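# Stack two cartons on the taped raised block

## Task

Set the large carton on the raised block so that no part of it extends beyond the blue tape outline, then set the small carton on top of the large one without any of it overhanging the large carton's edges. Both must stay put on their own, not because a robot is holding them. Finish with suction released and both tools moved away.

## Robot and tools

ROBOT. Two Doosan M1013 arms, left_arm and right_arm, each ending in a suction cup rather than fingers. The left base is at (+0.020, +0.630, 0) m and the right base at (-0.084, -0.589, 0) m, each turned only slightly about z. Joint ranges (rad): waist and shoulder ±6.283, elbow ±2.792, forearm roll, wrist pitch and wrist roll ±6.283. The elbow never quite locks straight.

FRAME. Every reported pose uses a single scene frame. Its origin sits on the table surface midway between the arms, +x points away over the table, +z points up, and left_arm lies toward +y. The names left and right do not refer to image sides. The cup point is the middle of the cup's rim (when nothing touches it); the cup opens along that point's own +z axis. About 4 cm behind the rim the tool and its camera bulge out as far as roughly 9 cm sideways, so leave room around it.

THE 14-NUMBER ROW. Commands for both arms travel in one list of 14 numbers, each between -1 and 1, sent even when one arm should not move: left dx, dy, dz, rx, ry, rz, left suction, then right dx, dy, dz, rx, ry, rz, right suction. The first six of each arm are an offset, not an absolute pose. They are measured in the cup point's own axes, from that cup point's pose in the most recent result showing it; before any such result in the scene, and for any second or later call within the same reply, they count from wherever the cup point is when the action begins. Scale: 1.0 equals 0.6 m for dx to dz and 180 degrees for rotation; rx, ry, rz together make one rotation vector. All rows of one action share that same reference, so they do not add up. An all-zero offset is not a hold: it pulls the arm back to the reference pose. To keep an arm still, send in the first call of a reply the offset leading back to where you want it, then zeros. Suction: above 0.01 means on, 0.01 or lower means off, and the setting persists; repeat the previous value to leave a cup unchanged, since 0 is an active off command.

TOOLS.
execute_actions(actions, pictures): actions holds at most one entry. An empty list just reports the state, with pictures. An action entry has rows (1 to 15 rows of 14 numbers) and steps (1/30 s each, at most 15, default 15, at least 3); each row covers one step and the final row repeats to fill the count. A wait entry has only steps (up to 300), counted from the previous result, so time spent writing is included. pictures=true adds images. The last 3 steps of an action run after its result is taken.
move(target, speed): target is one 14-number row as above. Each cup point follows a straight line toward its target; both finish together after 0.5 to 10 s, cut short at 10 s. speed is m/s, 0.002 to 0.5, default 0.25; turning is capped at twice that in rad/s. Paths ignore obstacles and the other arm, and the cup point can trail, wander or overshoot the speed, mostly near full reach. Suction values are applied at the start. The result adds a move: line with the ending (done, off_target, moving, held, fault), any limits (paced = pose clipped; held = steps blocked, after which the arm may jump fast) and each cup point's distance from its target.
wait(seconds): 0 to 10 s with no new commands.
zoom_image(camera, region): a closer look at one camera's last image; region is [x0, y0, x1, y1] in pixels from the top-left, no bigger than 504 by 504.
read_manual(section): returns licence text only; nothing moves.
Call it only when the cartons sit correctly unaided.

MOTION LIMITS. Each control step the commanded pose is trimmed to within 70 mm and 16 degrees of the measured pose; position wins over orientation if both cannot be met. After an action the arm only continues to its last trimmed pose, so compare the reported pose with your goal and send the remainder. The simulation keeps running while a reply is being written.

RESULTS. Each arm shows cup point position (m), quat_wxyz and linear and angular velocity; the printed position can be a little off at long reach. A "pose unreachable" line means the clearance check altered or stopped that arm's command; HELD flags the affected steps. A "Hand target" line shows where the controller is heading when no steps are pending. suction_measured near 0 means no seal, 0.83 or above an airtight one; part_present turns 1 at 0.50 and back to 0 below 0.45.

GRIPPING. The rim is 36 mm wide. Turn suction on and press it onto a flat, smooth face of a carton so it seals all round, away from edges, holes and seams. Under vacuum the cup compresses, bringing the load up to about 12 mm nearer the tool, and may lift a light object by itself. To release, first lower the carton until it rests on its support, then switch suction off and back away at least 15 mm. If the cup seals to the table, switch suction off.

CAMERAS. cam_high 672x504 pinhole, plus cam_left_wrist and cam_right_wrist, 504x504 fisheye, images in that order.

AVOID. Arms are rigid: aiming even slightly past a firm contact can trigger a stop, and faster contact hits harder. A torque fault (waist and shoulder 295, elbow 139, wrist joints 39.1 N m) or an outside force of 144 N freezes the arm for 10 s and cancels the rest of the call. Motor heat from holding loads shows as MOTOR HOT and then an OVER-TEMPERATURE FAULT. Do not let the arms strike or press each other, do not drop, slam or shove the cartons, and never knock anything off the table. Loose objects may occasionally get a brief outside push.

Each tool is called after "Call:" by a JSON object that holds its "fn" and its "kwargs".

## Session

I'll start by looking at the current state.

Call:
{"fn": "execute_actions", "kwargs": {"actions": []}}

Scene clock: 0.00 s of 6200.00 s.
left_arm: end_effector_position=(+0.6664, +0.7002, +0.3623) suction_measured=0.01 part_present=0 end_effector_quat_wxyz=(+0.001, -0.310, +0.951, +0.001) end_effector_velocity=(-0.000, +0.001, -0.001) end_effector_angular_velocity=(+0.001, +0.001, +0.001) | right_arm: end_effector_position=(+0.5650, -0.5443, +0.3633) suction_measured=0.00 part_present=0 end_effector_quat_wxyz=(+0.002, +0.225, +0.974, +0.000) end_effector_velocity=(-0.001, -0.000, +0.000) end_effector_angular_velocity=(-0.001, +0.003, +0.000)
Joint positions: left_arm=[-0.052  0.167  1.619  0.001  1.354 -0.576] | right_arm=[-0.055  0.166  1.619 -0.001  1.353  0.47 ]
Joint velocities: left_arm=[0.001 0.001 0.    0.001 0.    0.   ] | right_arm=[ 0.    -0.    -0.    -0.001  0.004  0.   ]
Hand target (left_arm): +0.666, +0.700, +0.362; +0.001, -0.310, +0.951, +0.001
Hand target (right_arm): +0.565, -0.544, +0.363; +0.002, +0.225, +0.974, +0.000

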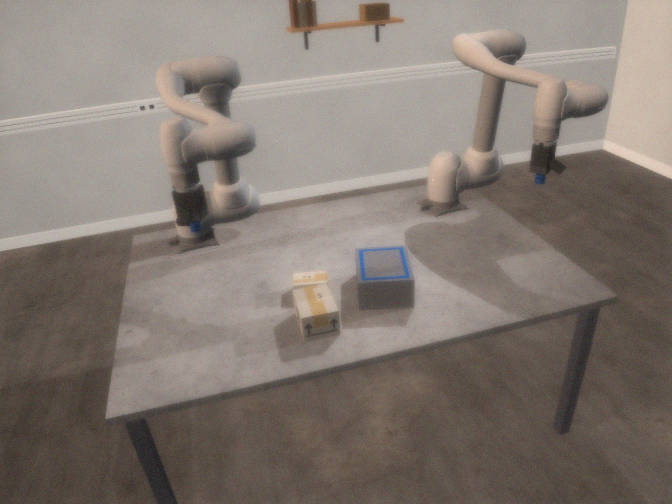

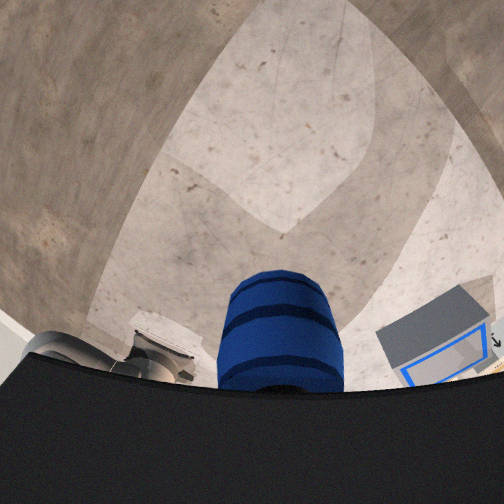

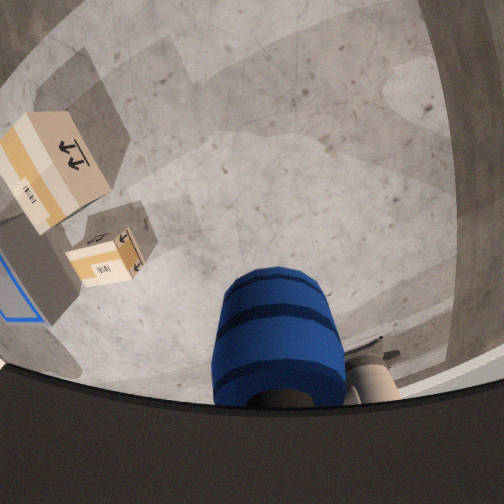

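Call:
{"fn": "zoom_image", "kwargs": {"camera": "cam_high", "region": [250, 220, 450, 370]}}

Call:
{"fn": "zoom_image", "kwargs": {"camera": "cam_right_wrist", "region": [0, 80, 200, 340]}}

Region (250, 220, 450, 370) of cam_high's 672x504 image, scaled by 2.520, with more detail than that image has; it fills the top 378 rows of this view, and the rest is white.

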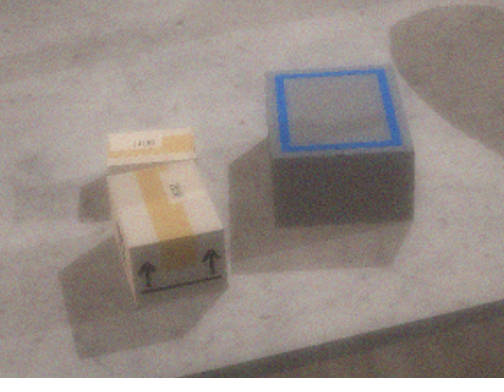

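Region (0, 80, 200, 340) of cam_right_wrist's 504x504 image, scaled by 1.938, with more detail than that image has; it fills the left 388 columns of this view, and the rest is white.

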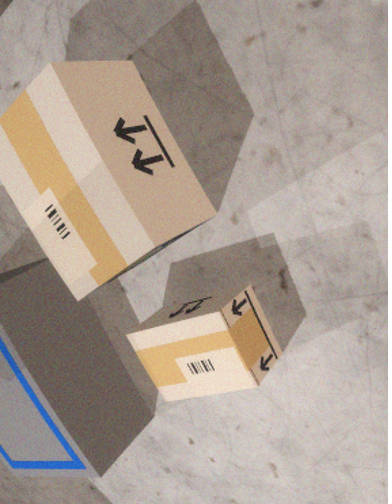

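Call:
{"fn": "zoom_image", "kwargs": {"camera": "cam_high", "region": [280, 235, 420, 345]}}

Call:
{"fn": "zoom_image", "kwargs": {"camera": "cam_high", "region": [150, 170, 270, 260]}}

Call:
{"fn": "zoom_image", "kwargs": {"camera": "cam_high", "region": [410, 130, 580, 230]}}

Call:
{"fn": "zoom_image", "kwargs": {"camera": "cam_left_wrist", "region": [354, 260, 504, 400]}}

Region (280, 235, 420, 345) of cam_high's 672x504 image, scaled by 3.600, with more detail than that image has; it fills the top 396 rows of this view, and the rest is white.

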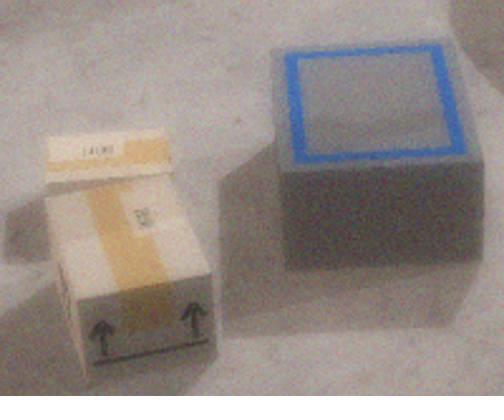

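Region (150, 170, 270, 260) of cam_high's 672x504 image, scaled by 4.200, with more detail than that image has; it fills the top 378 rows of this view, and the rest is white.

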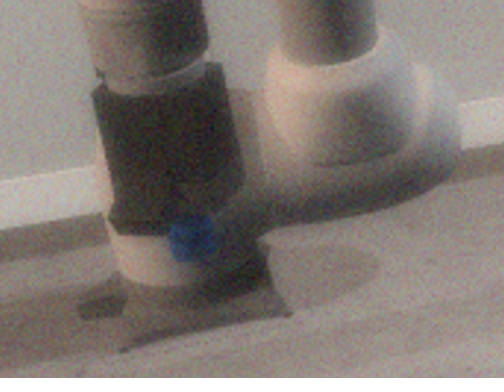

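Region (410, 130, 580, 230) of cam_high's 672x504 image, scaled by 2.965, with more detail than that image has; it fills the top 296 rows of this view, and the rest is white.

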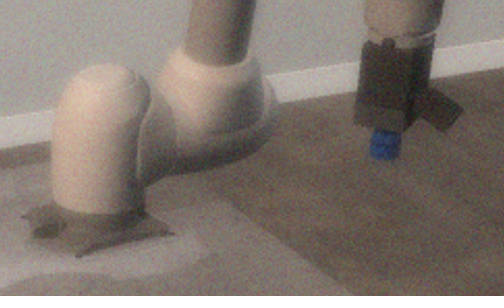

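Region (354, 260, 504, 400) of cam_left_wrist's 504x504 image, scaled by 3.360, with more detail than that image has; it fills the top 470 rows of this view, and the rest is white.

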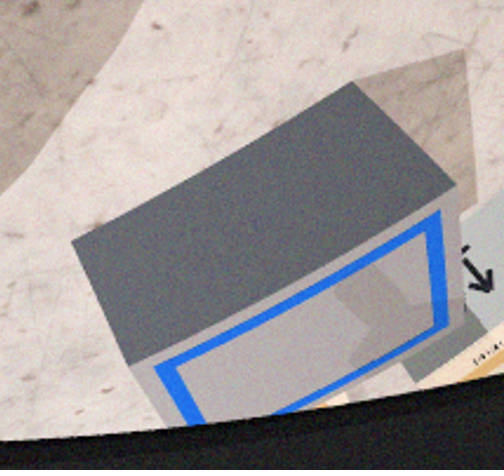

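Call:
{"fn": "zoom_image", "kwargs": {"camera": "cam_right_wrist", "region": [200, 250, 420, 420]}}

Call:
{"fn": "zoom_image", "kwargs": {"camera": "cam_left_wrist", "region": [100, 250, 360, 410]}}

Region (200, 250, 420, 420) of cam_right_wrist's 504x504 image, scaled by 2.291, with more detail than that image has; it fills the top 389 rows of this view, and the rest is white.

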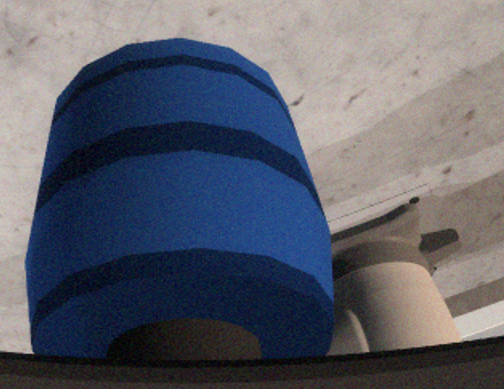

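Region (100, 250, 360, 410) of cam_left_wrist's 504x504 image, scaled by 1.938, with more detail than that image has; it fills the top 310 rows of this view, and the rest is white.

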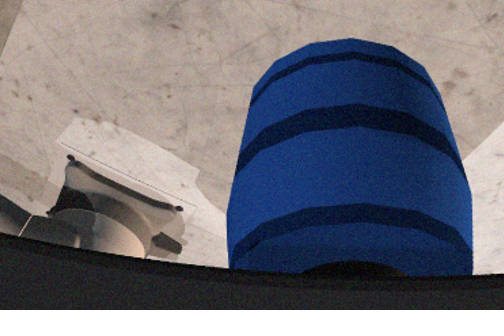

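Call:
{"fn": "zoom_image", "kwargs": {"camera": "cam_right_wrist", "region": [55, 205, 165, 300]}}

Call:
{"fn": "zoom_image", "kwargs": {"camera": "cam_right_wrist", "region": [0, 100, 130, 245]}}

Call:
{"fn": "zoom_image", "kwargs": {"camera": "cam_right_wrist", "region": [0, 200, 110, 340]}}

Region (55, 205, 165, 300) of cam_right_wrist's 504x504 image, scaled by 4.582, with more detail than that image has; it fills the top 435 rows of this view, and the rest is white.

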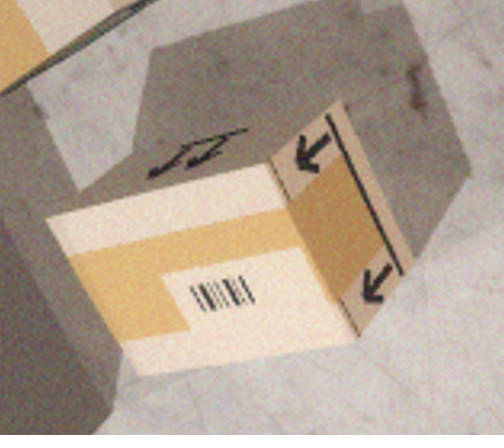

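Region (0, 100, 130, 245) of cam_right_wrist's 504x504 image, scaled by 3.476, with more detail than that image has; it fills the left 452 columns of this view, and the rest is white.

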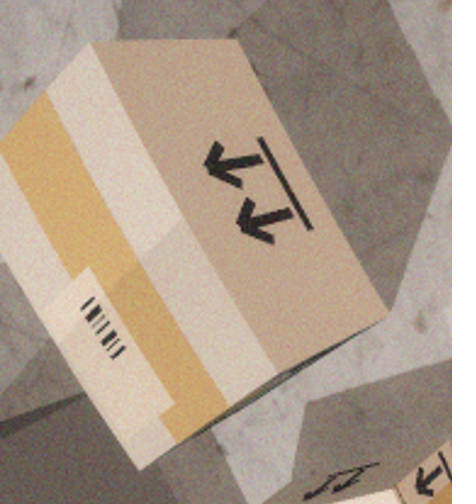

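Region (0, 200, 110, 340) of cam_right_wrist's 504x504 image, scaled by 3.600, with more detail than that image has; it fills the left 396 columns of this view, and the rest is white.

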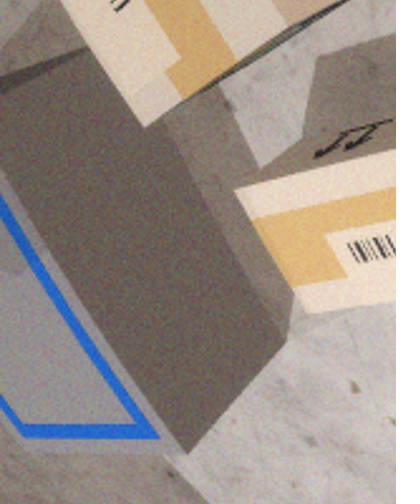

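Call:
{"fn": "move", "kwargs": {"target": [0,0,0,0,0,0,0, -0.0310,0.6248,0.2722,0,0,0.3722,0], "speed": 0.5}}

Scene clock: 10.57 s of 6200.00 s.
left_arm: end_effector_position=(+0.6664, +0.7002, +0.3623) suction_measured=0.01 part_present=0 end_effector_quat_wxyz=(+0.001, -0.310, +0.951, +0.001) end_effector_velocity=(+0.000, -0.000, +0.000) end_effector_angular_velocity=(-0.000, -0.000, -0.001) | right_arm: end_effector_position=(+0.7464, -0.2152, +0.2004) suction_measured=0.00 part_present=0 end_effector_quat_wxyz=(+0.001, +0.725, +0.689, +0.002) end_effector_velocity=(+0.000, +0.000, -0.001) end_effector_angular_velocity=(-0.000, +0.001, -0.000)
Joint positions: left_arm=[-0.052  0.167  1.619  0.001  1.354 -0.576] | right_arm=[ 0.314  0.649  1.22  -0.001  1.269  2.008]
Joint velocities: left_arm=[-0.    -0.     0.    -0.    -0.     0.001] | right_arm=[ 0.     0.002 -0.     0.    -0.     0.001]
Hand target (left_arm): +0.666, +0.700, +0.362; +0.001, -0.310, +0.951, +0.001
Hand target (right_arm): +0.746, -0.215, +0.200; +0.001, +0.725, +0.689, +0.002
Off the commanded pose (left_arm): 0.000 m, 0 deg.
Off the commanded pose (right_arm): 0.000 m, 0 deg.
Kept back: nothing.
After step 90, 5.90 s passed at rest.
move: done

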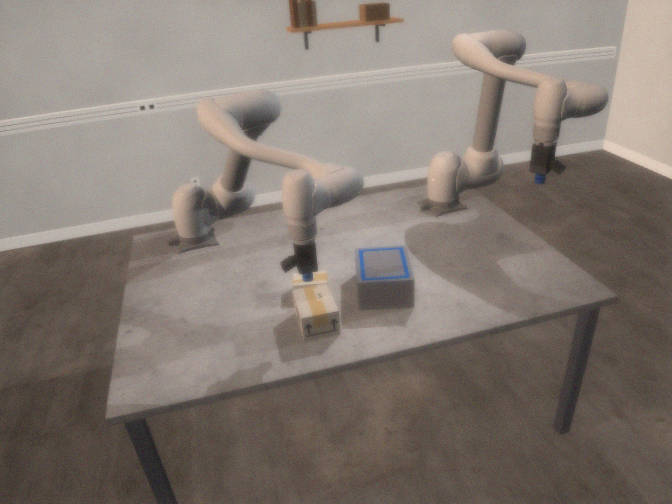

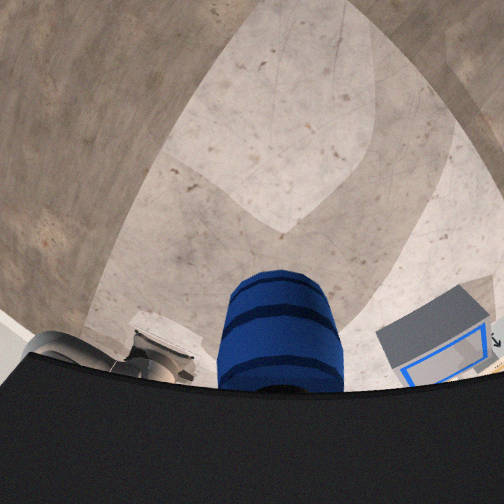

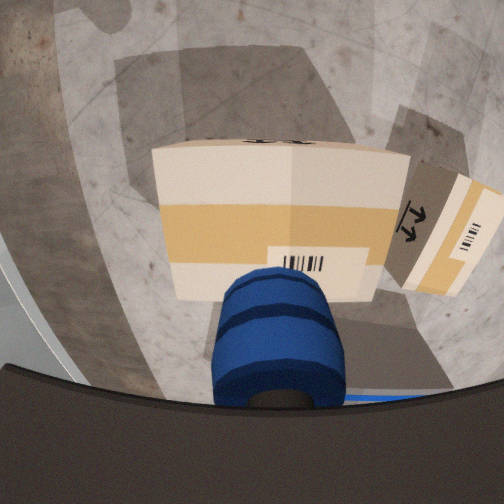

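Call:
{"fn": "zoom_image", "kwargs": {"camera": "cam_right_wrist", "region": [140, 125, 420, 315]}}

Region (140, 125, 420, 315) of cam_right_wrist's 504x504 image, scaled by 1.800, with more detail than that image has; it fills the top 342 rows of this view, and the rest is white.

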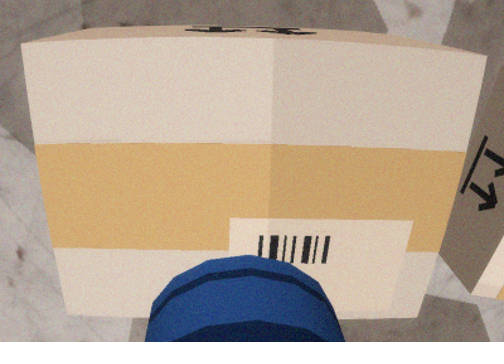

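Call:
{"fn": "move", "kwargs": {"target": [0,0,0,0,0,0,0, 0.0242,-0.0167,0.139,0,0,0,1], "speed": 0.3}}

Call:
{"fn": "move", "kwargs": {"target": [0,0,0,0,0,0,0, 0,0,0.028,0,0,0,1], "speed": 0.04}}

Scene clock: 13.50 s of 6200.00 s.
left_arm: end_effector_position=(+0.6664, +0.7002, +0.3623) suction_measured=0.01 part_present=0 end_effector_quat_wxyz=(+0.001, -0.310, +0.951, +0.001) end_effector_velocity=(-0.000, -0.000, -0.000) end_effector_angular_velocity=(-0.000, +0.001, -0.002) | right_arm: end_effector_position=(+0.7374, -0.2001, +0.1170) suction_measured=0.00 part_present=0 end_effector_quat_wxyz=(+0.001, +0.725, +0.689, +0.002) end_effector_velocity=(-0.000, -0.000, -0.000) end_effector_angular_velocity=(+0.000, -0.000, +0.001)
Joint positions: left_arm=[-0.052  0.167  1.619  0.001  1.354 -0.576] | right_arm=[ 0.334  0.696  1.298 -0.001  1.144  2.028]
Joint velocities: left_arm=[-0.     0.     0.    -0.     0.001  0.001] | right_arm=[ 0.    -0.     0.001 -0.    -0.002 -0.001]
Hand target (left_arm): +0.666, +0.700, +0.362; +0.001, -0.310, +0.951, +0.001
Hand target (right_arm): +0.737, -0.200, +0.117; +0.001, +0.725, +0.689, +0.002
Off the commanded pose (left_arm): 0.000 m, 0 deg.
Off the commanded pose (right_arm): 0.000 m, 0 deg.
Kept back: nothing.
move: done

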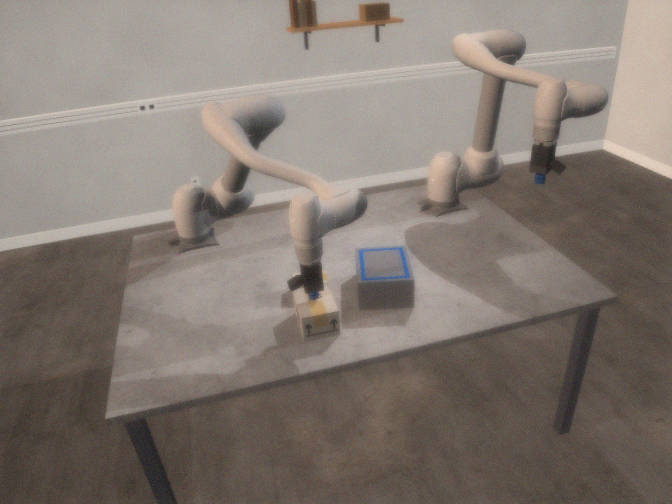

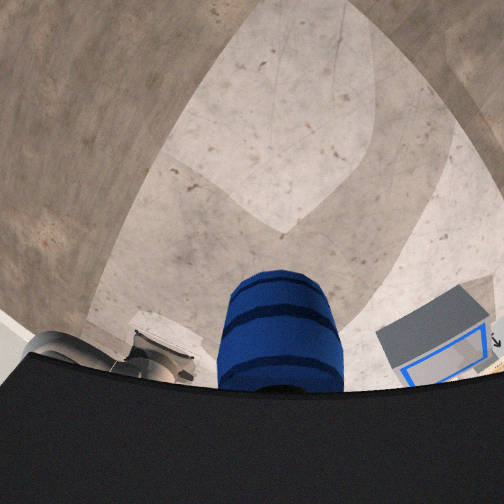

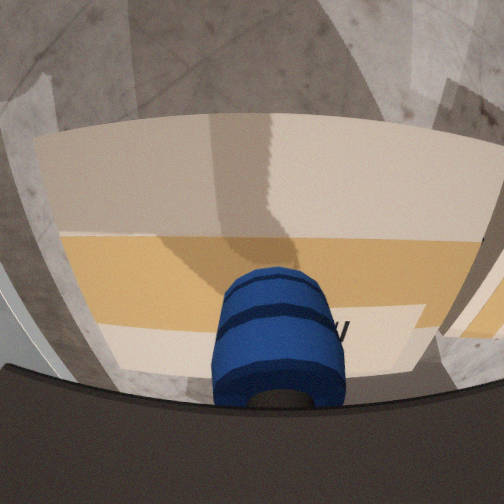

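Scene clock: 14.20 s of 6200.00 s.
left_arm: end_effector_position=(+0.6664, +0.7002, +0.3623) suction_measured=0.01 part_present=0 end_effector_quat_wxyz=(+0.001, -0.310, +0.951, +0.001) end_effector_velocity=(-0.000, -0.000, -0.001) end_effector_angular_velocity=(-0.001, +0.002, -0.001) | right_arm: end_effector_position=(+0.7374, -0.2001, +0.1001) suction_measured=0.95 part_present=1 end_effector_quat_wxyz=(+0.001, +0.725, +0.689, +0.002) end_effector_velocity=(-0.000, +0.000, -0.000) end_effector_angular_velocity=(+0.000, +0.000, -0.001)
Joint positions: left_arm=[-0.052  0.167  1.619  0.001  1.354 -0.576] | right_arm=[ 0.334  0.708  1.31  -0.001  1.12   2.028]
Joint velocities: left_arm=[ 0.     0.001  0.001 -0.001  0.001  0.001] | right_arm=[ 0.     0.     0.     0.    -0.001  0.001]
Hand target (left_arm): +0.666, +0.700, +0.362; +0.001, -0.310, +0.951, +0.001
Hand target (right_arm): +0.737, -0.200, +0.100; +0.001, +0.725, +0.689, +0.002
Off the commanded pose (left_arm): 0.000 m, 0 deg.
Off the commanded pose (right_arm): 0.000 m, 0 deg.
Kept back: nothing.
move: done

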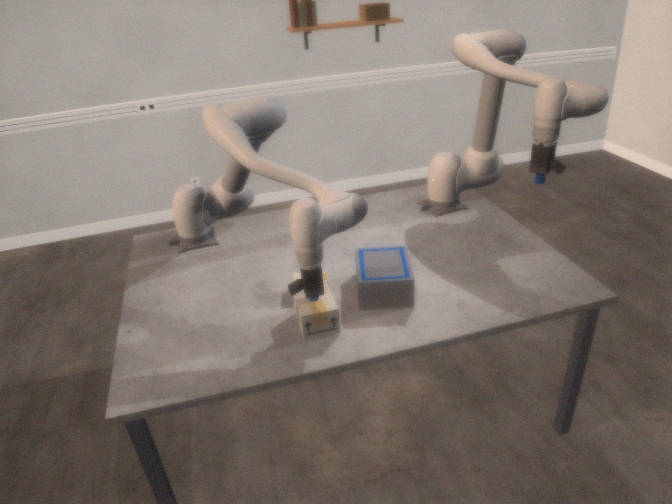

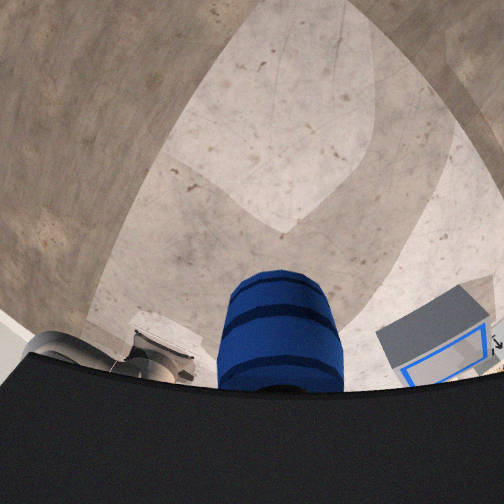

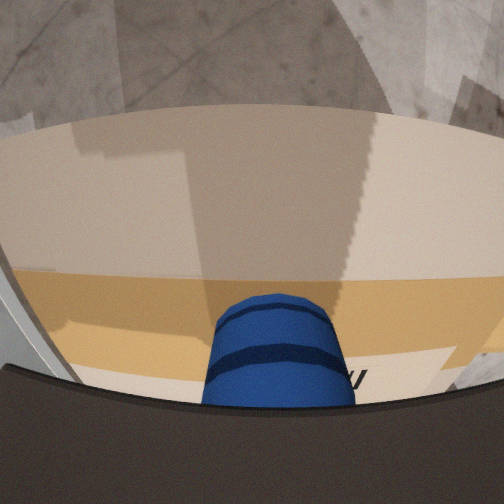

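Call:
{"fn": "move", "kwargs": {"target": [0,0,0,0,0,0,0, 0.05,0,-0.25,0,0,0,1], "speed": 0.3}}

Call:
{"fn": "move", "kwargs": {"target": [0,0,0,0,0,0,0, 0.4397,-0.208,0,0,0,0.0833,1], "speed": 0.35}}

Scene clock: 15.33 s of 6200.00 s.
left_arm: end_effector_position=(+0.6664, +0.7002, +0.3623) suction_measured=0.01 part_present=0 end_effector_quat_wxyz=(+0.001, -0.310, +0.951, +0.001) end_effector_velocity=(+0.000, +0.000, -0.000) end_effector_angular_velocity=(+0.000, +0.000, +0.001) | right_arm: end_effector_position=(+0.7386, -0.1702, +0.2502) suction_measured=1.00 part_present=1 end_effector_quat_wxyz=(+0.001, +0.725, +0.689, +0.002) end_effector_velocity=(-0.000, -0.000, -0.000) end_effector_angular_velocity=(-0.001, +0.002, -0.000)
Joint positions: left_arm=[-0.052  0.167  1.619  0.001  1.354 -0.576] | right_arm=[ 0.363  0.648  1.129 -0.001  1.361  2.057]
Joint velocities: left_arm=[-0.     0.001 -0.     0.     0.    -0.001] | right_arm=[ 0.     0.     0.     0.     0.002 -0.   ]
Hand target (left_arm): +0.666, +0.700, +0.362; +0.001, -0.310, +0.951, +0.001
Hand target (right_arm): +0.739, -0.170, +0.250; +0.001, +0.725, +0.689, +0.002
Off the commanded pose (left_arm): 0.000 m, 0 deg.
Off the commanded pose (right_arm): 0.000 m, 0 deg.
Kept back: nothing.
move: done

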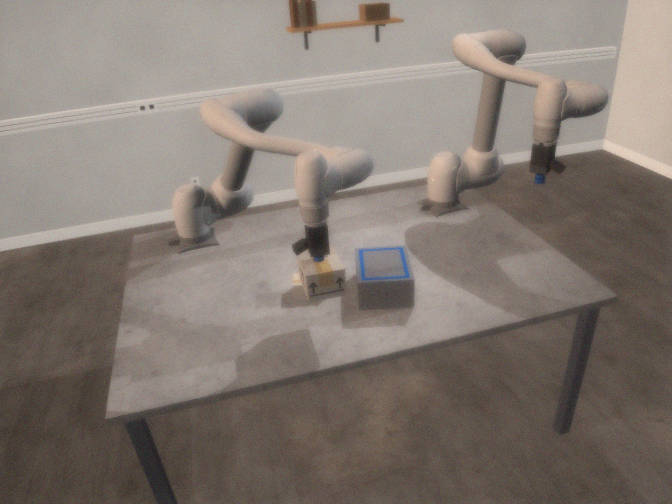

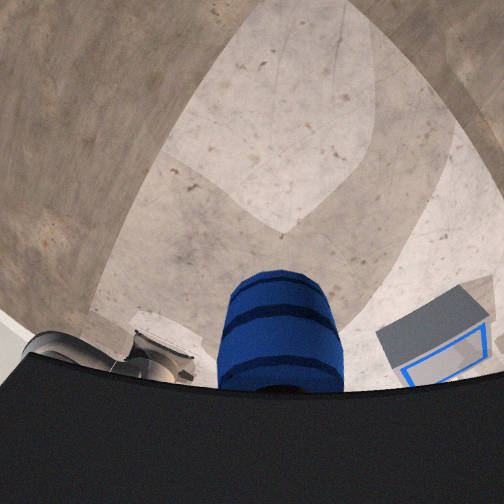

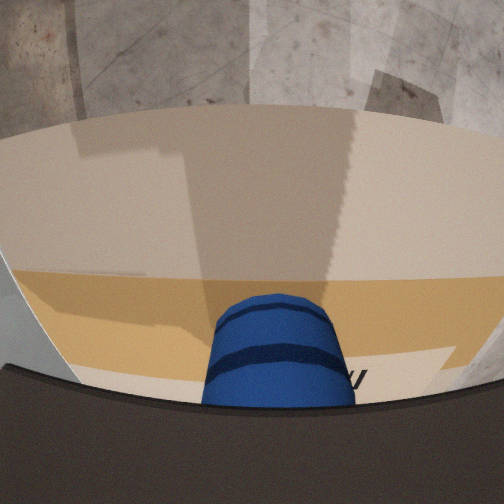

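Scene clock: 16.57 s of 6200.00 s.
left_arm: end_effector_position=(+0.6664, +0.7002, +0.3623) suction_measured=0.01 part_present=0 end_effector_quat_wxyz=(+0.001, -0.310, +0.951, +0.001) end_effector_velocity=(+0.000, -0.000, -0.000) end_effector_angular_velocity=(-0.000, +0.001, +0.000) | right_arm: end_effector_position=(+0.6278, +0.0998, +0.2504) suction_measured=1.00 part_present=1 end_effector_quat_wxyz=(+0.000, +0.809, +0.588, +0.002) end_effector_velocity=(-0.000, -0.000, +0.001) end_effector_angular_velocity=(-0.001, +0.001, +0.000)
Joint positions: left_arm=[-0.052  0.167  1.619  0.001  1.354 -0.576] | right_arm=[ 0.663  0.775  0.91  -0.001  1.453  2.619]
Joint velocities: left_arm=[-0.     0.001 -0.    -0.     0.    -0.001] | right_arm=[ 0.    -0.    -0.001  0.     0.002 -0.   ]
Hand target (left_arm): +0.666, +0.700, +0.362; +0.001, -0.310, +0.951, +0.001
Hand target (right_arm): +0.628, +0.100, +0.250; +0.000, +0.809, +0.588, +0.002
Off the commanded pose (left_arm): 0.000 m, 0 deg.
Off the commanded pose (right_arm): 0.000 m, 0 deg.
Kept back: nothing.
move: done

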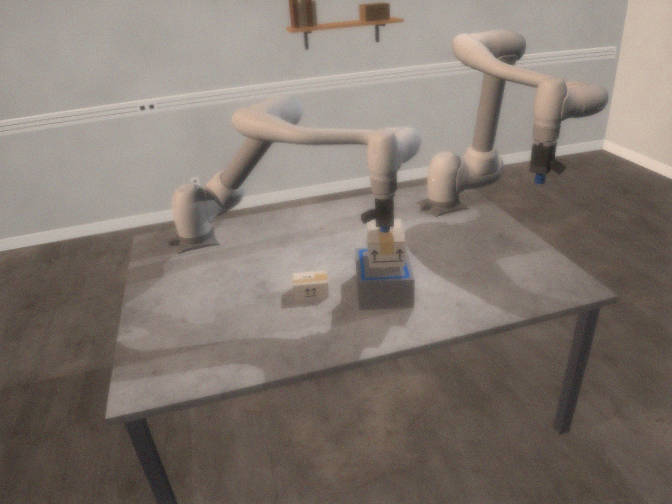

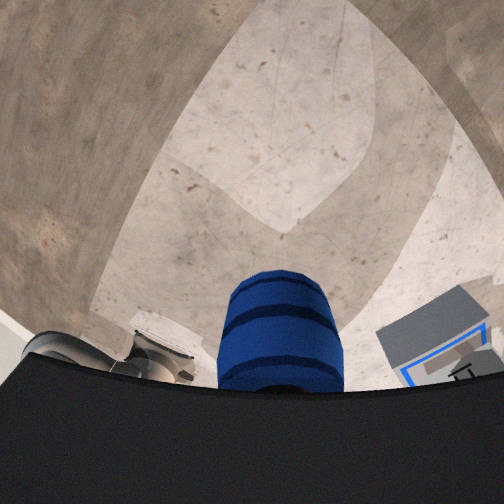

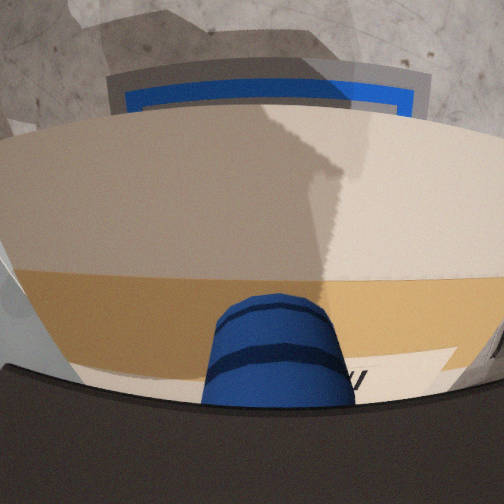

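Call:
{"fn": "zoom_image", "kwargs": {"camera": "cam_right_wrist", "region": [90, 50, 270, 130]}}

Call:
{"fn": "zoom_image", "kwargs": {"camera": "cam_right_wrist", "region": [270, 50, 450, 130]}}

Call:
{"fn": "zoom_image", "kwargs": {"camera": "cam_high", "region": [340, 200, 440, 320]}}

Region (90, 50, 270, 130) of cam_right_wrist's 504x504 image, scaled by 2.800, with more detail than that image has.

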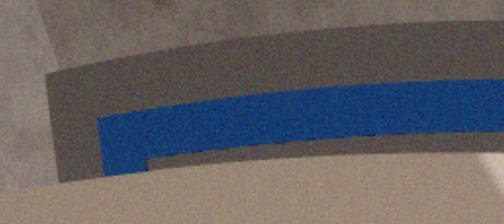

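Region (270, 50, 450, 130) of cam_right_wrist's 504x504 image, scaled by 2.800, with more detail than that image has.

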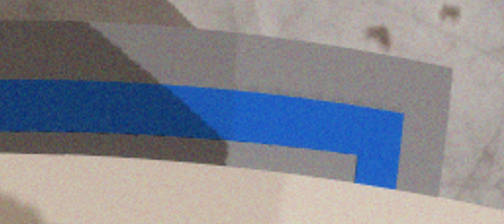

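Region (340, 200, 440, 320) of cam_high's 672x504 image, scaled by 4.200, with more detail than that image has.

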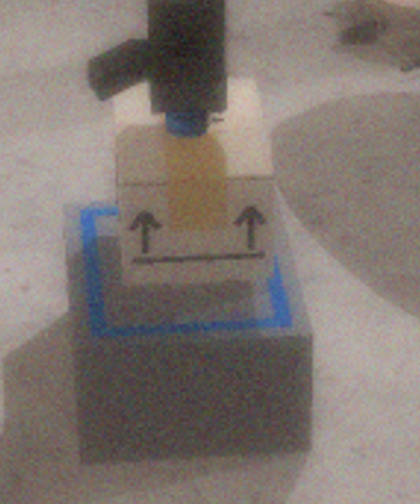

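Call:
{"fn": "move", "kwargs": {"target": [0,0,0,0,0,0,0, -0.0142,-0.005,0.0573,0,0,-0.009,1], "speed": 0.1}}

Call:
{"fn": "execute_actions", "kwargs": {"actions": [{"rows": [[0,0,0,0,0,0,0, 0,0,0.001,0,0,0,1],[0,0,0,0,0,0,0, 0,0,0.002,0,0,0,1],[0,0,0,0,0,0,0, 0,0,0.003,0,0,0,1],[0,0,0,0,0,0,0, 0,0,0.004,0,0,0,1],[0,0,0,0,0,0,0, 0,0,0.005,0,0,0,1],[0,0,0,0,0,0,0, 0,0,0.006,0,0,0,1],[0,0,0,0,0,0,0, 0,0,0.007,0,0,0,1],[0,0,0,0,0,0,0, 0,0,0.008,0,0,0,1]], "steps": 15}], "pictures": true}}

Scene clock: 19.00 s of 6200.00 s.
left_arm: end_effector_position=(+0.6664, +0.7002, +0.3623) suction_measured=0.01 part_present=0 end_effector_quat_wxyz=(+0.001, -0.310, +0.951, +0.001) end_effector_velocity=(-0.001, -0.000, -0.000) end_effector_angular_velocity=(-0.001, +0.001, +0.000) | right_arm: end_effector_position=(+0.6223, +0.0927, +0.2161) suction_measured=1.00 part_present=1 end_effector_quat_wxyz=(+0.000, +0.800, +0.599, +0.002) end_effector_velocity=(+0.000, +0.000, -0.000) end_effector_angular_velocity=(+0.000, -0.000, -0.000)
Joint positions: left_arm=[-0.052  0.167  1.619  0.001  1.354 -0.576] | right_arm=[ 0.662  0.767  0.985 -0.001  1.386  2.589]
Joint velocities: left_arm=[ 0.    -0.     0.001 -0.001  0.001  0.   ] | right_arm=[ 0.  0. -0. -0. -0.  0.]
Hand target (left_arm): +0.666, +0.700, +0.362; +0.001, -0.310, +0.951, +0.001
Hand target (right_arm): +0.622, +0.093, +0.216; +0.000, +0.800, +0.599, +0.002
Off the commanded pose (left_arm): 0.000 m, 0 deg.
Off the commanded pose (right_arm): 0.000 m, 0 deg.
Kept back: nothing.
move: done

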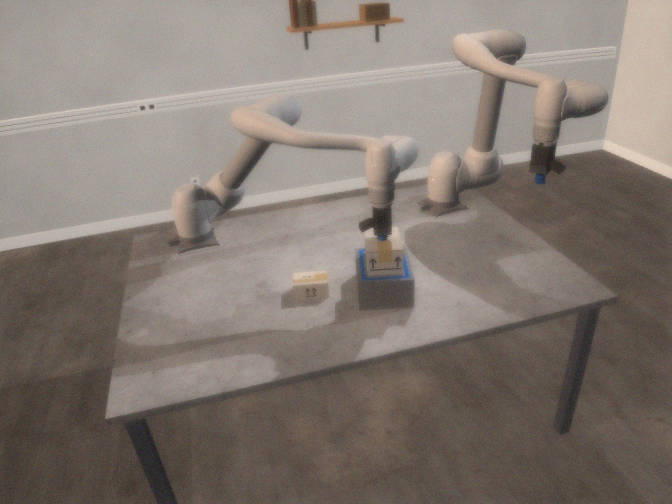

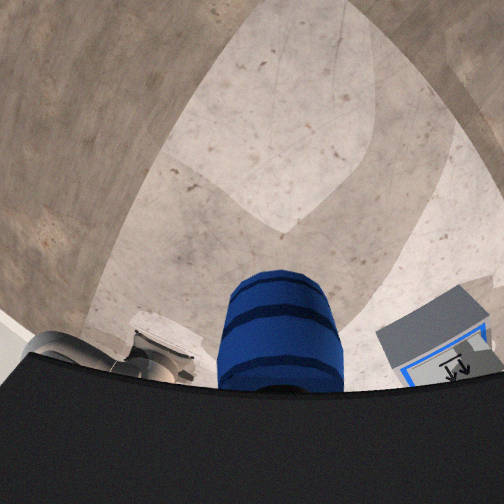

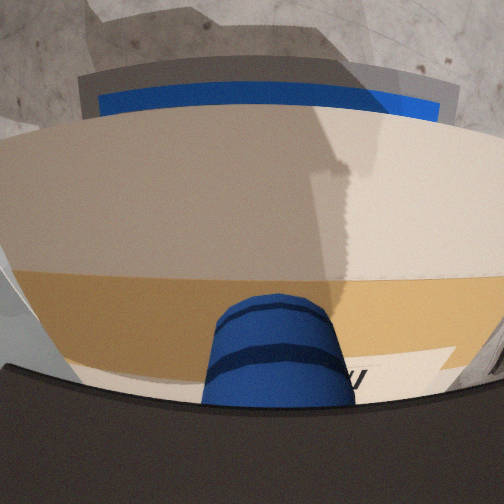

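Scene clock: 19.40 s of 6200.00 s.
left_arm: end_effector_position=(+0.6664, +0.7002, +0.3623) suction_measured=0.01 part_present=0 end_effector_quat_wxyz=(+0.001, -0.310, +0.951, +0.001) end_effector_velocity=(+0.000, +0.000, -0.000) end_effector_angular_velocity=(+0.001, +0.000, +0.000) | right_arm: end_effector_position=(+0.6224, +0.0927, +0.2117) suction_measured=1.00 part_present=1 end_effector_quat_wxyz=(+0.000, +0.800, +0.599, +0.002) end_effector_velocity=(-0.000, -0.000, -0.003) end_effector_angular_velocity=(-0.003, +0.002, +0.001)
Joint positions: left_arm=[-0.052  0.167  1.619  0.001  1.354 -0.576] | right_arm=[ 0.662  0.769  0.99  -0.001  1.378  2.589]
Joint velocities: left_arm=[ 0.     0.001 -0.001  0.001  0.     0.   ] | right_arm=[ 0.     0.002  0.001 -0.    -0.    -0.   ]
Steps of this call (steps 1 to 12: the first 12 steps of this action). Readings (end_effector_position | what the end effector reports):
1: left_arm (+0.6664, +0.7002, +0.3623) | right_arm (+0.6223, +0.0927, +0.2160) | left_arm suction_measured=0.01 part_present=0 | right_arm suction_measured=1.00 part_present=1
2: left_arm (+0.6664, +0.7002, +0.3623) | right_arm (+0.6224, +0.0927, +0.2158) | left_arm suction_measured=0.01 part_present=0 | right_arm suction_measured=1.00 part_present=1
4: left_arm (+0.6664, +0.7002, +0.3623) | right_arm (+0.6223, +0.0927, +0.2148) | left_arm suction_measured=0.01 part_present=0 | right_arm suction_measured=1.00 part_present=1
8: left_arm (+0.6664, +0.7002, +0.3623) | right_arm (+0.6224, +0.0927, +0.2122) | left_arm suction_measured=0.01 part_present=0 | right_arm suction_measured=1.00 part_present=1
12: the state above

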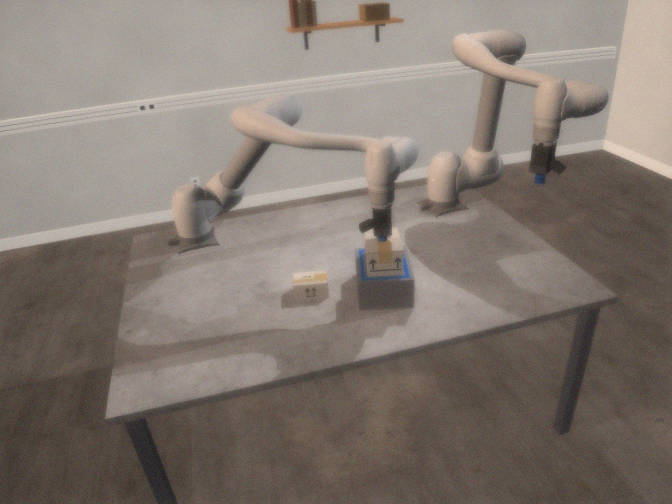

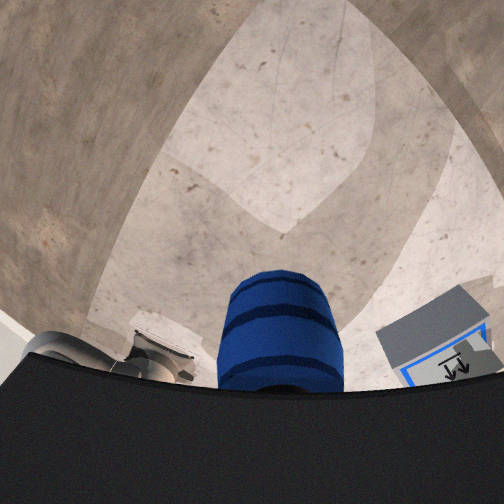

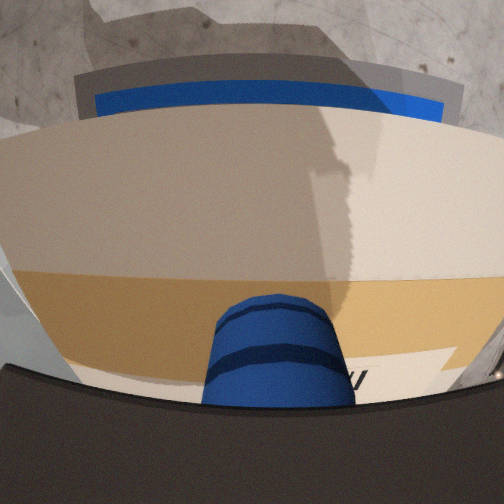

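Call:
{"fn": "execute_actions", "kwargs": {"actions": [{"rows": [[0,0,0,0,0,0,0, 0,0,0,0,0,0,0]], "steps": 9}]}}

Call:
{"fn": "move", "kwargs": {"target": [0,0,0,0,0,0,0, 0,0,-0.15,0,0,0,0], "speed": 0.25}}

Scene clock: 19.70 s of 6200.00 s.
left_arm: end_effector_position=(+0.6664, +0.7002, +0.3623) suction_measured=0.01 part_present=0 end_effector_quat_wxyz=(+0.001, -0.310, +0.951, +0.001) end_effector_velocity=(+0.001, +0.000, -0.000) end_effector_angular_velocity=(+0.000, -0.000, -0.000) | right_arm: end_effector_position=(+0.6224, +0.0927, +0.2116) suction_measured=0.00 part_present=0 end_effector_quat_wxyz=(+0.000, +0.800, +0.599, +0.002) end_effector_velocity=(-0.000, -0.000, -0.000) end_effector_angular_velocity=(+0.000, +0.001, -0.000)
Joint positions: left_arm=[-0.052  0.167  1.619  0.001  1.354 -0.576] | right_arm=[ 0.662  0.769  0.99  -0.001  1.378  2.589]
Joint velocities: left_arm=[ 0.     0.001 -0.001  0.    -0.     0.   ] | right_arm=[-0.     0.     0.     0.001  0.    -0.   ]
Off your previous action's commanded pose (left_arm): 0.000 m, 0 deg at its last step (step 3 of this call).
Off your previous action's commanded pose (right_arm): 0.000 m, 0 deg at its last step (step 3 of this call).
Steps of this call (steps 1 to 3: the last 3 steps of your previous action; steps 4 to 9: the first 6 steps of this action). Readings (end_effector_position | what the end effector reports):
4: left_arm (+0.6664, +0.7002, +0.3623) | right_arm (+0.6224, +0.0927, +0.2115) | left_arm suction_measured=0.01 part_present=0 | right_arm suction_measured=0.68 part_present=1
5: left_arm (+0.6664, +0.7002, +0.3623) | right_arm (+0.6224, +0.0927, +0.2115) | left_arm suction_measured=0.01 part_present=0 | right_arm suction_measured=0.04 part_present=0
7: left_arm (+0.6664, +0.7002, +0.3623) | right_arm (+0.6224, +0.0927, +0.2116) | left_arm suction_measured=0.01 part_present=0 | right_arm suction_measured=0.00 part_present=0
9: the state above

Scene clock: 20.67 s of 6200.00 s.
left_arm: end_effector_position=(+0.6664, +0.7002, +0.3623) suction_measured=0.01 part_present=0 end_effector_quat_wxyz=(+0.001, -0.310, +0.951, +0.001) end_effector_velocity=(-0.001, +0.000, +0.000) end_effector_angular_velocity=(+0.000, +0.001, +0.000) | right_arm: end_effector_position=(+0.6222, +0.0925, +0.3018) suction_measured=0.00 part_present=0 end_effector_quat_wxyz=(+0.000, +0.801, +0.599, +0.002) end_effector_velocity=(+0.000, -0.000, -0.001) end_effector_angular_velocity=(-0.002, +0.001, +0.000)
Joint positions: left_arm=[-0.052  0.167  1.619  0.001  1.354 -0.576] | right_arm=[ 0.662  0.747  0.866 -0.001  1.524  2.589]
Joint velocities: left_arm=[-0.    -0.001  0.001  0.     0.    -0.   ] | right_arm=[-0.     0.001 -0.001 -0.001  0.002 -0.   ]
Hand target (left_arm): +0.666, +0.700, +0.362; +0.001, -0.310, +0.951, +0.001
Hand target (right_arm): +0.622, +0.093, +0.302; +0.000, +0.801, +0.599, +0.002
Off your previous action's commanded pose (left_arm): 0.000 m, 0 deg at its last step (step 3 of this call).
Off your previous action's commanded pose (right_arm): 0.000 m, 0 deg at its last step (step 3 of this call).
Off the commanded pose (left_arm): 0.000 m, 0 deg.
Off the commanded pose (right_arm): 0.000 m, 0 deg.
Kept back: nothing.
move: done

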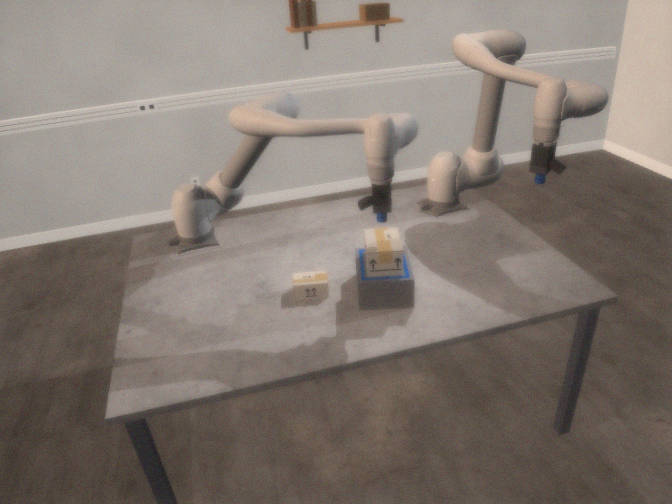

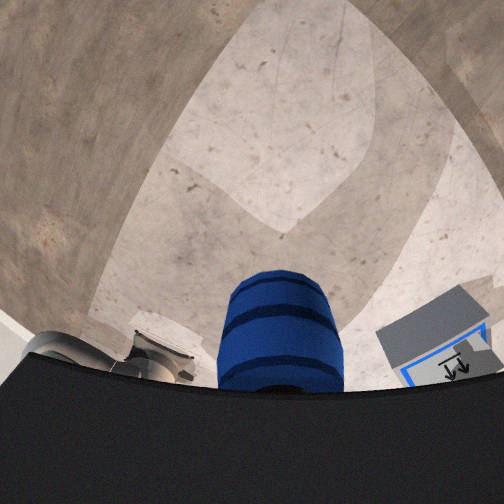

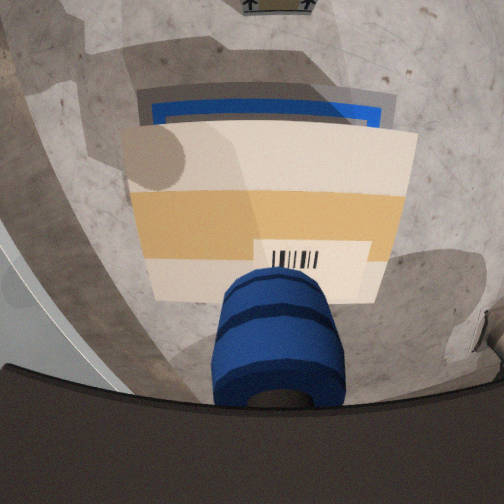

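Call:
{"fn": "move", "kwargs": {"target": [0,0,0,0,0,0,0, -0.4667,-0.007,0.2363,0,0,-0.019,0], "speed": 0.5}}

Call:
{"fn": "zoom_image", "kwargs": {"camera": "cam_right_wrist", "region": [150, 80, 400, 330]}}

Scene clock: 22.00 s of 6200.00 s.
left_arm: end_effector_position=(+0.6664, +0.7002, +0.3623) suction_measured=0.01 part_present=0 end_effector_quat_wxyz=(+0.001, -0.310, +0.951, +0.001) end_effector_velocity=(-0.000, +0.001, -0.000) end_effector_angular_velocity=(+0.001, +0.001, +0.000) | right_arm: end_effector_position=(+0.5397, -0.1746, +0.1594) suction_measured=0.00 part_present=0 end_effector_quat_wxyz=(+0.001, +0.782, +0.623, +0.002) end_effector_velocity=(-0.000, -0.001, -0.001) end_effector_angular_velocity=(+0.000, -0.001, -0.000)
Joint positions: left_arm=[-0.052  0.167  1.619  0.001  1.354 -0.576] | right_arm=[ 0.47   0.432  1.651 -0.001  1.054  2.337]
Joint velocities: left_arm=[ 0.     0.     0.     0.001  0.    -0.   ] | right_arm=[-0.001 -0.001  0.003 -0.    -0.003 -0.   ]
Hand target (left_arm): +0.666, +0.700, +0.362; +0.001, -0.310, +0.951, +0.001
Hand target (right_arm): +0.540, -0.175, +0.159; +0.001, +0.782, +0.623, +0.002
Off the commanded pose (left_arm): 0.000 m, 0 deg.
Off the commanded pose (right_arm): 0.000 m, 0 deg.
Kept back: nothing.
move: done

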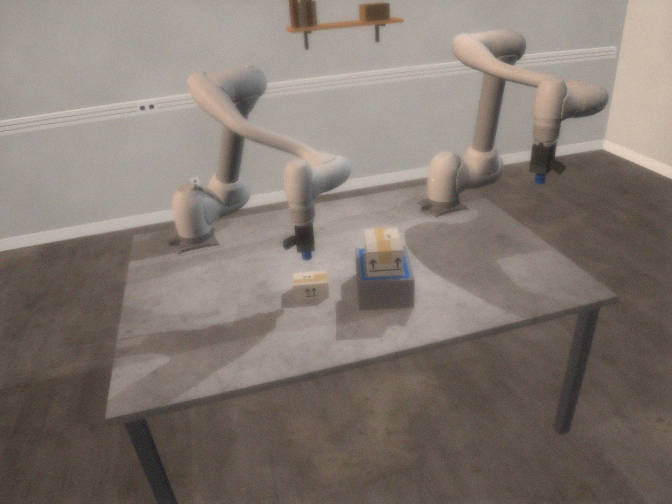

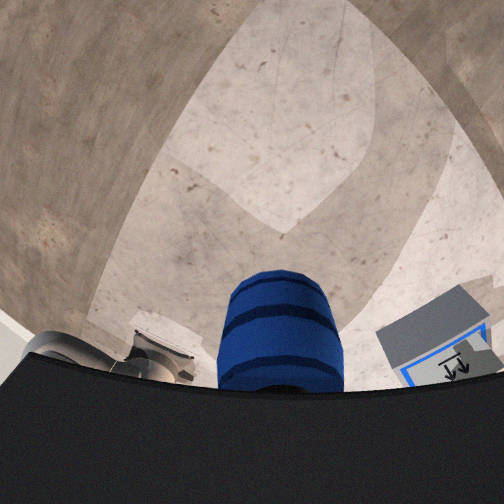

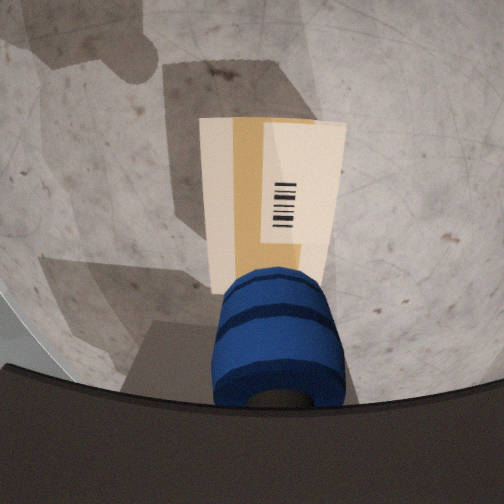

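Region (150, 80, 400, 330) of cam_right_wrist's 504x504 image, scaled by 2.016, with more detail than that image has.

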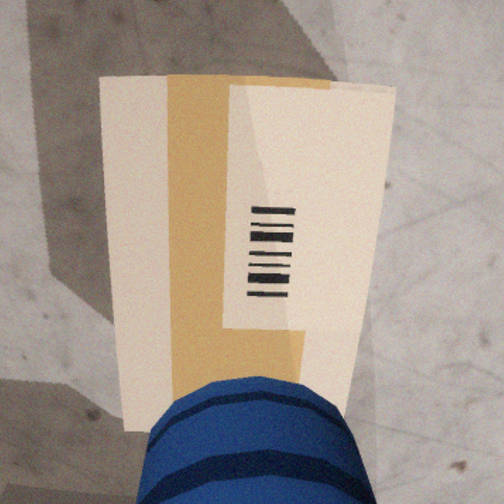

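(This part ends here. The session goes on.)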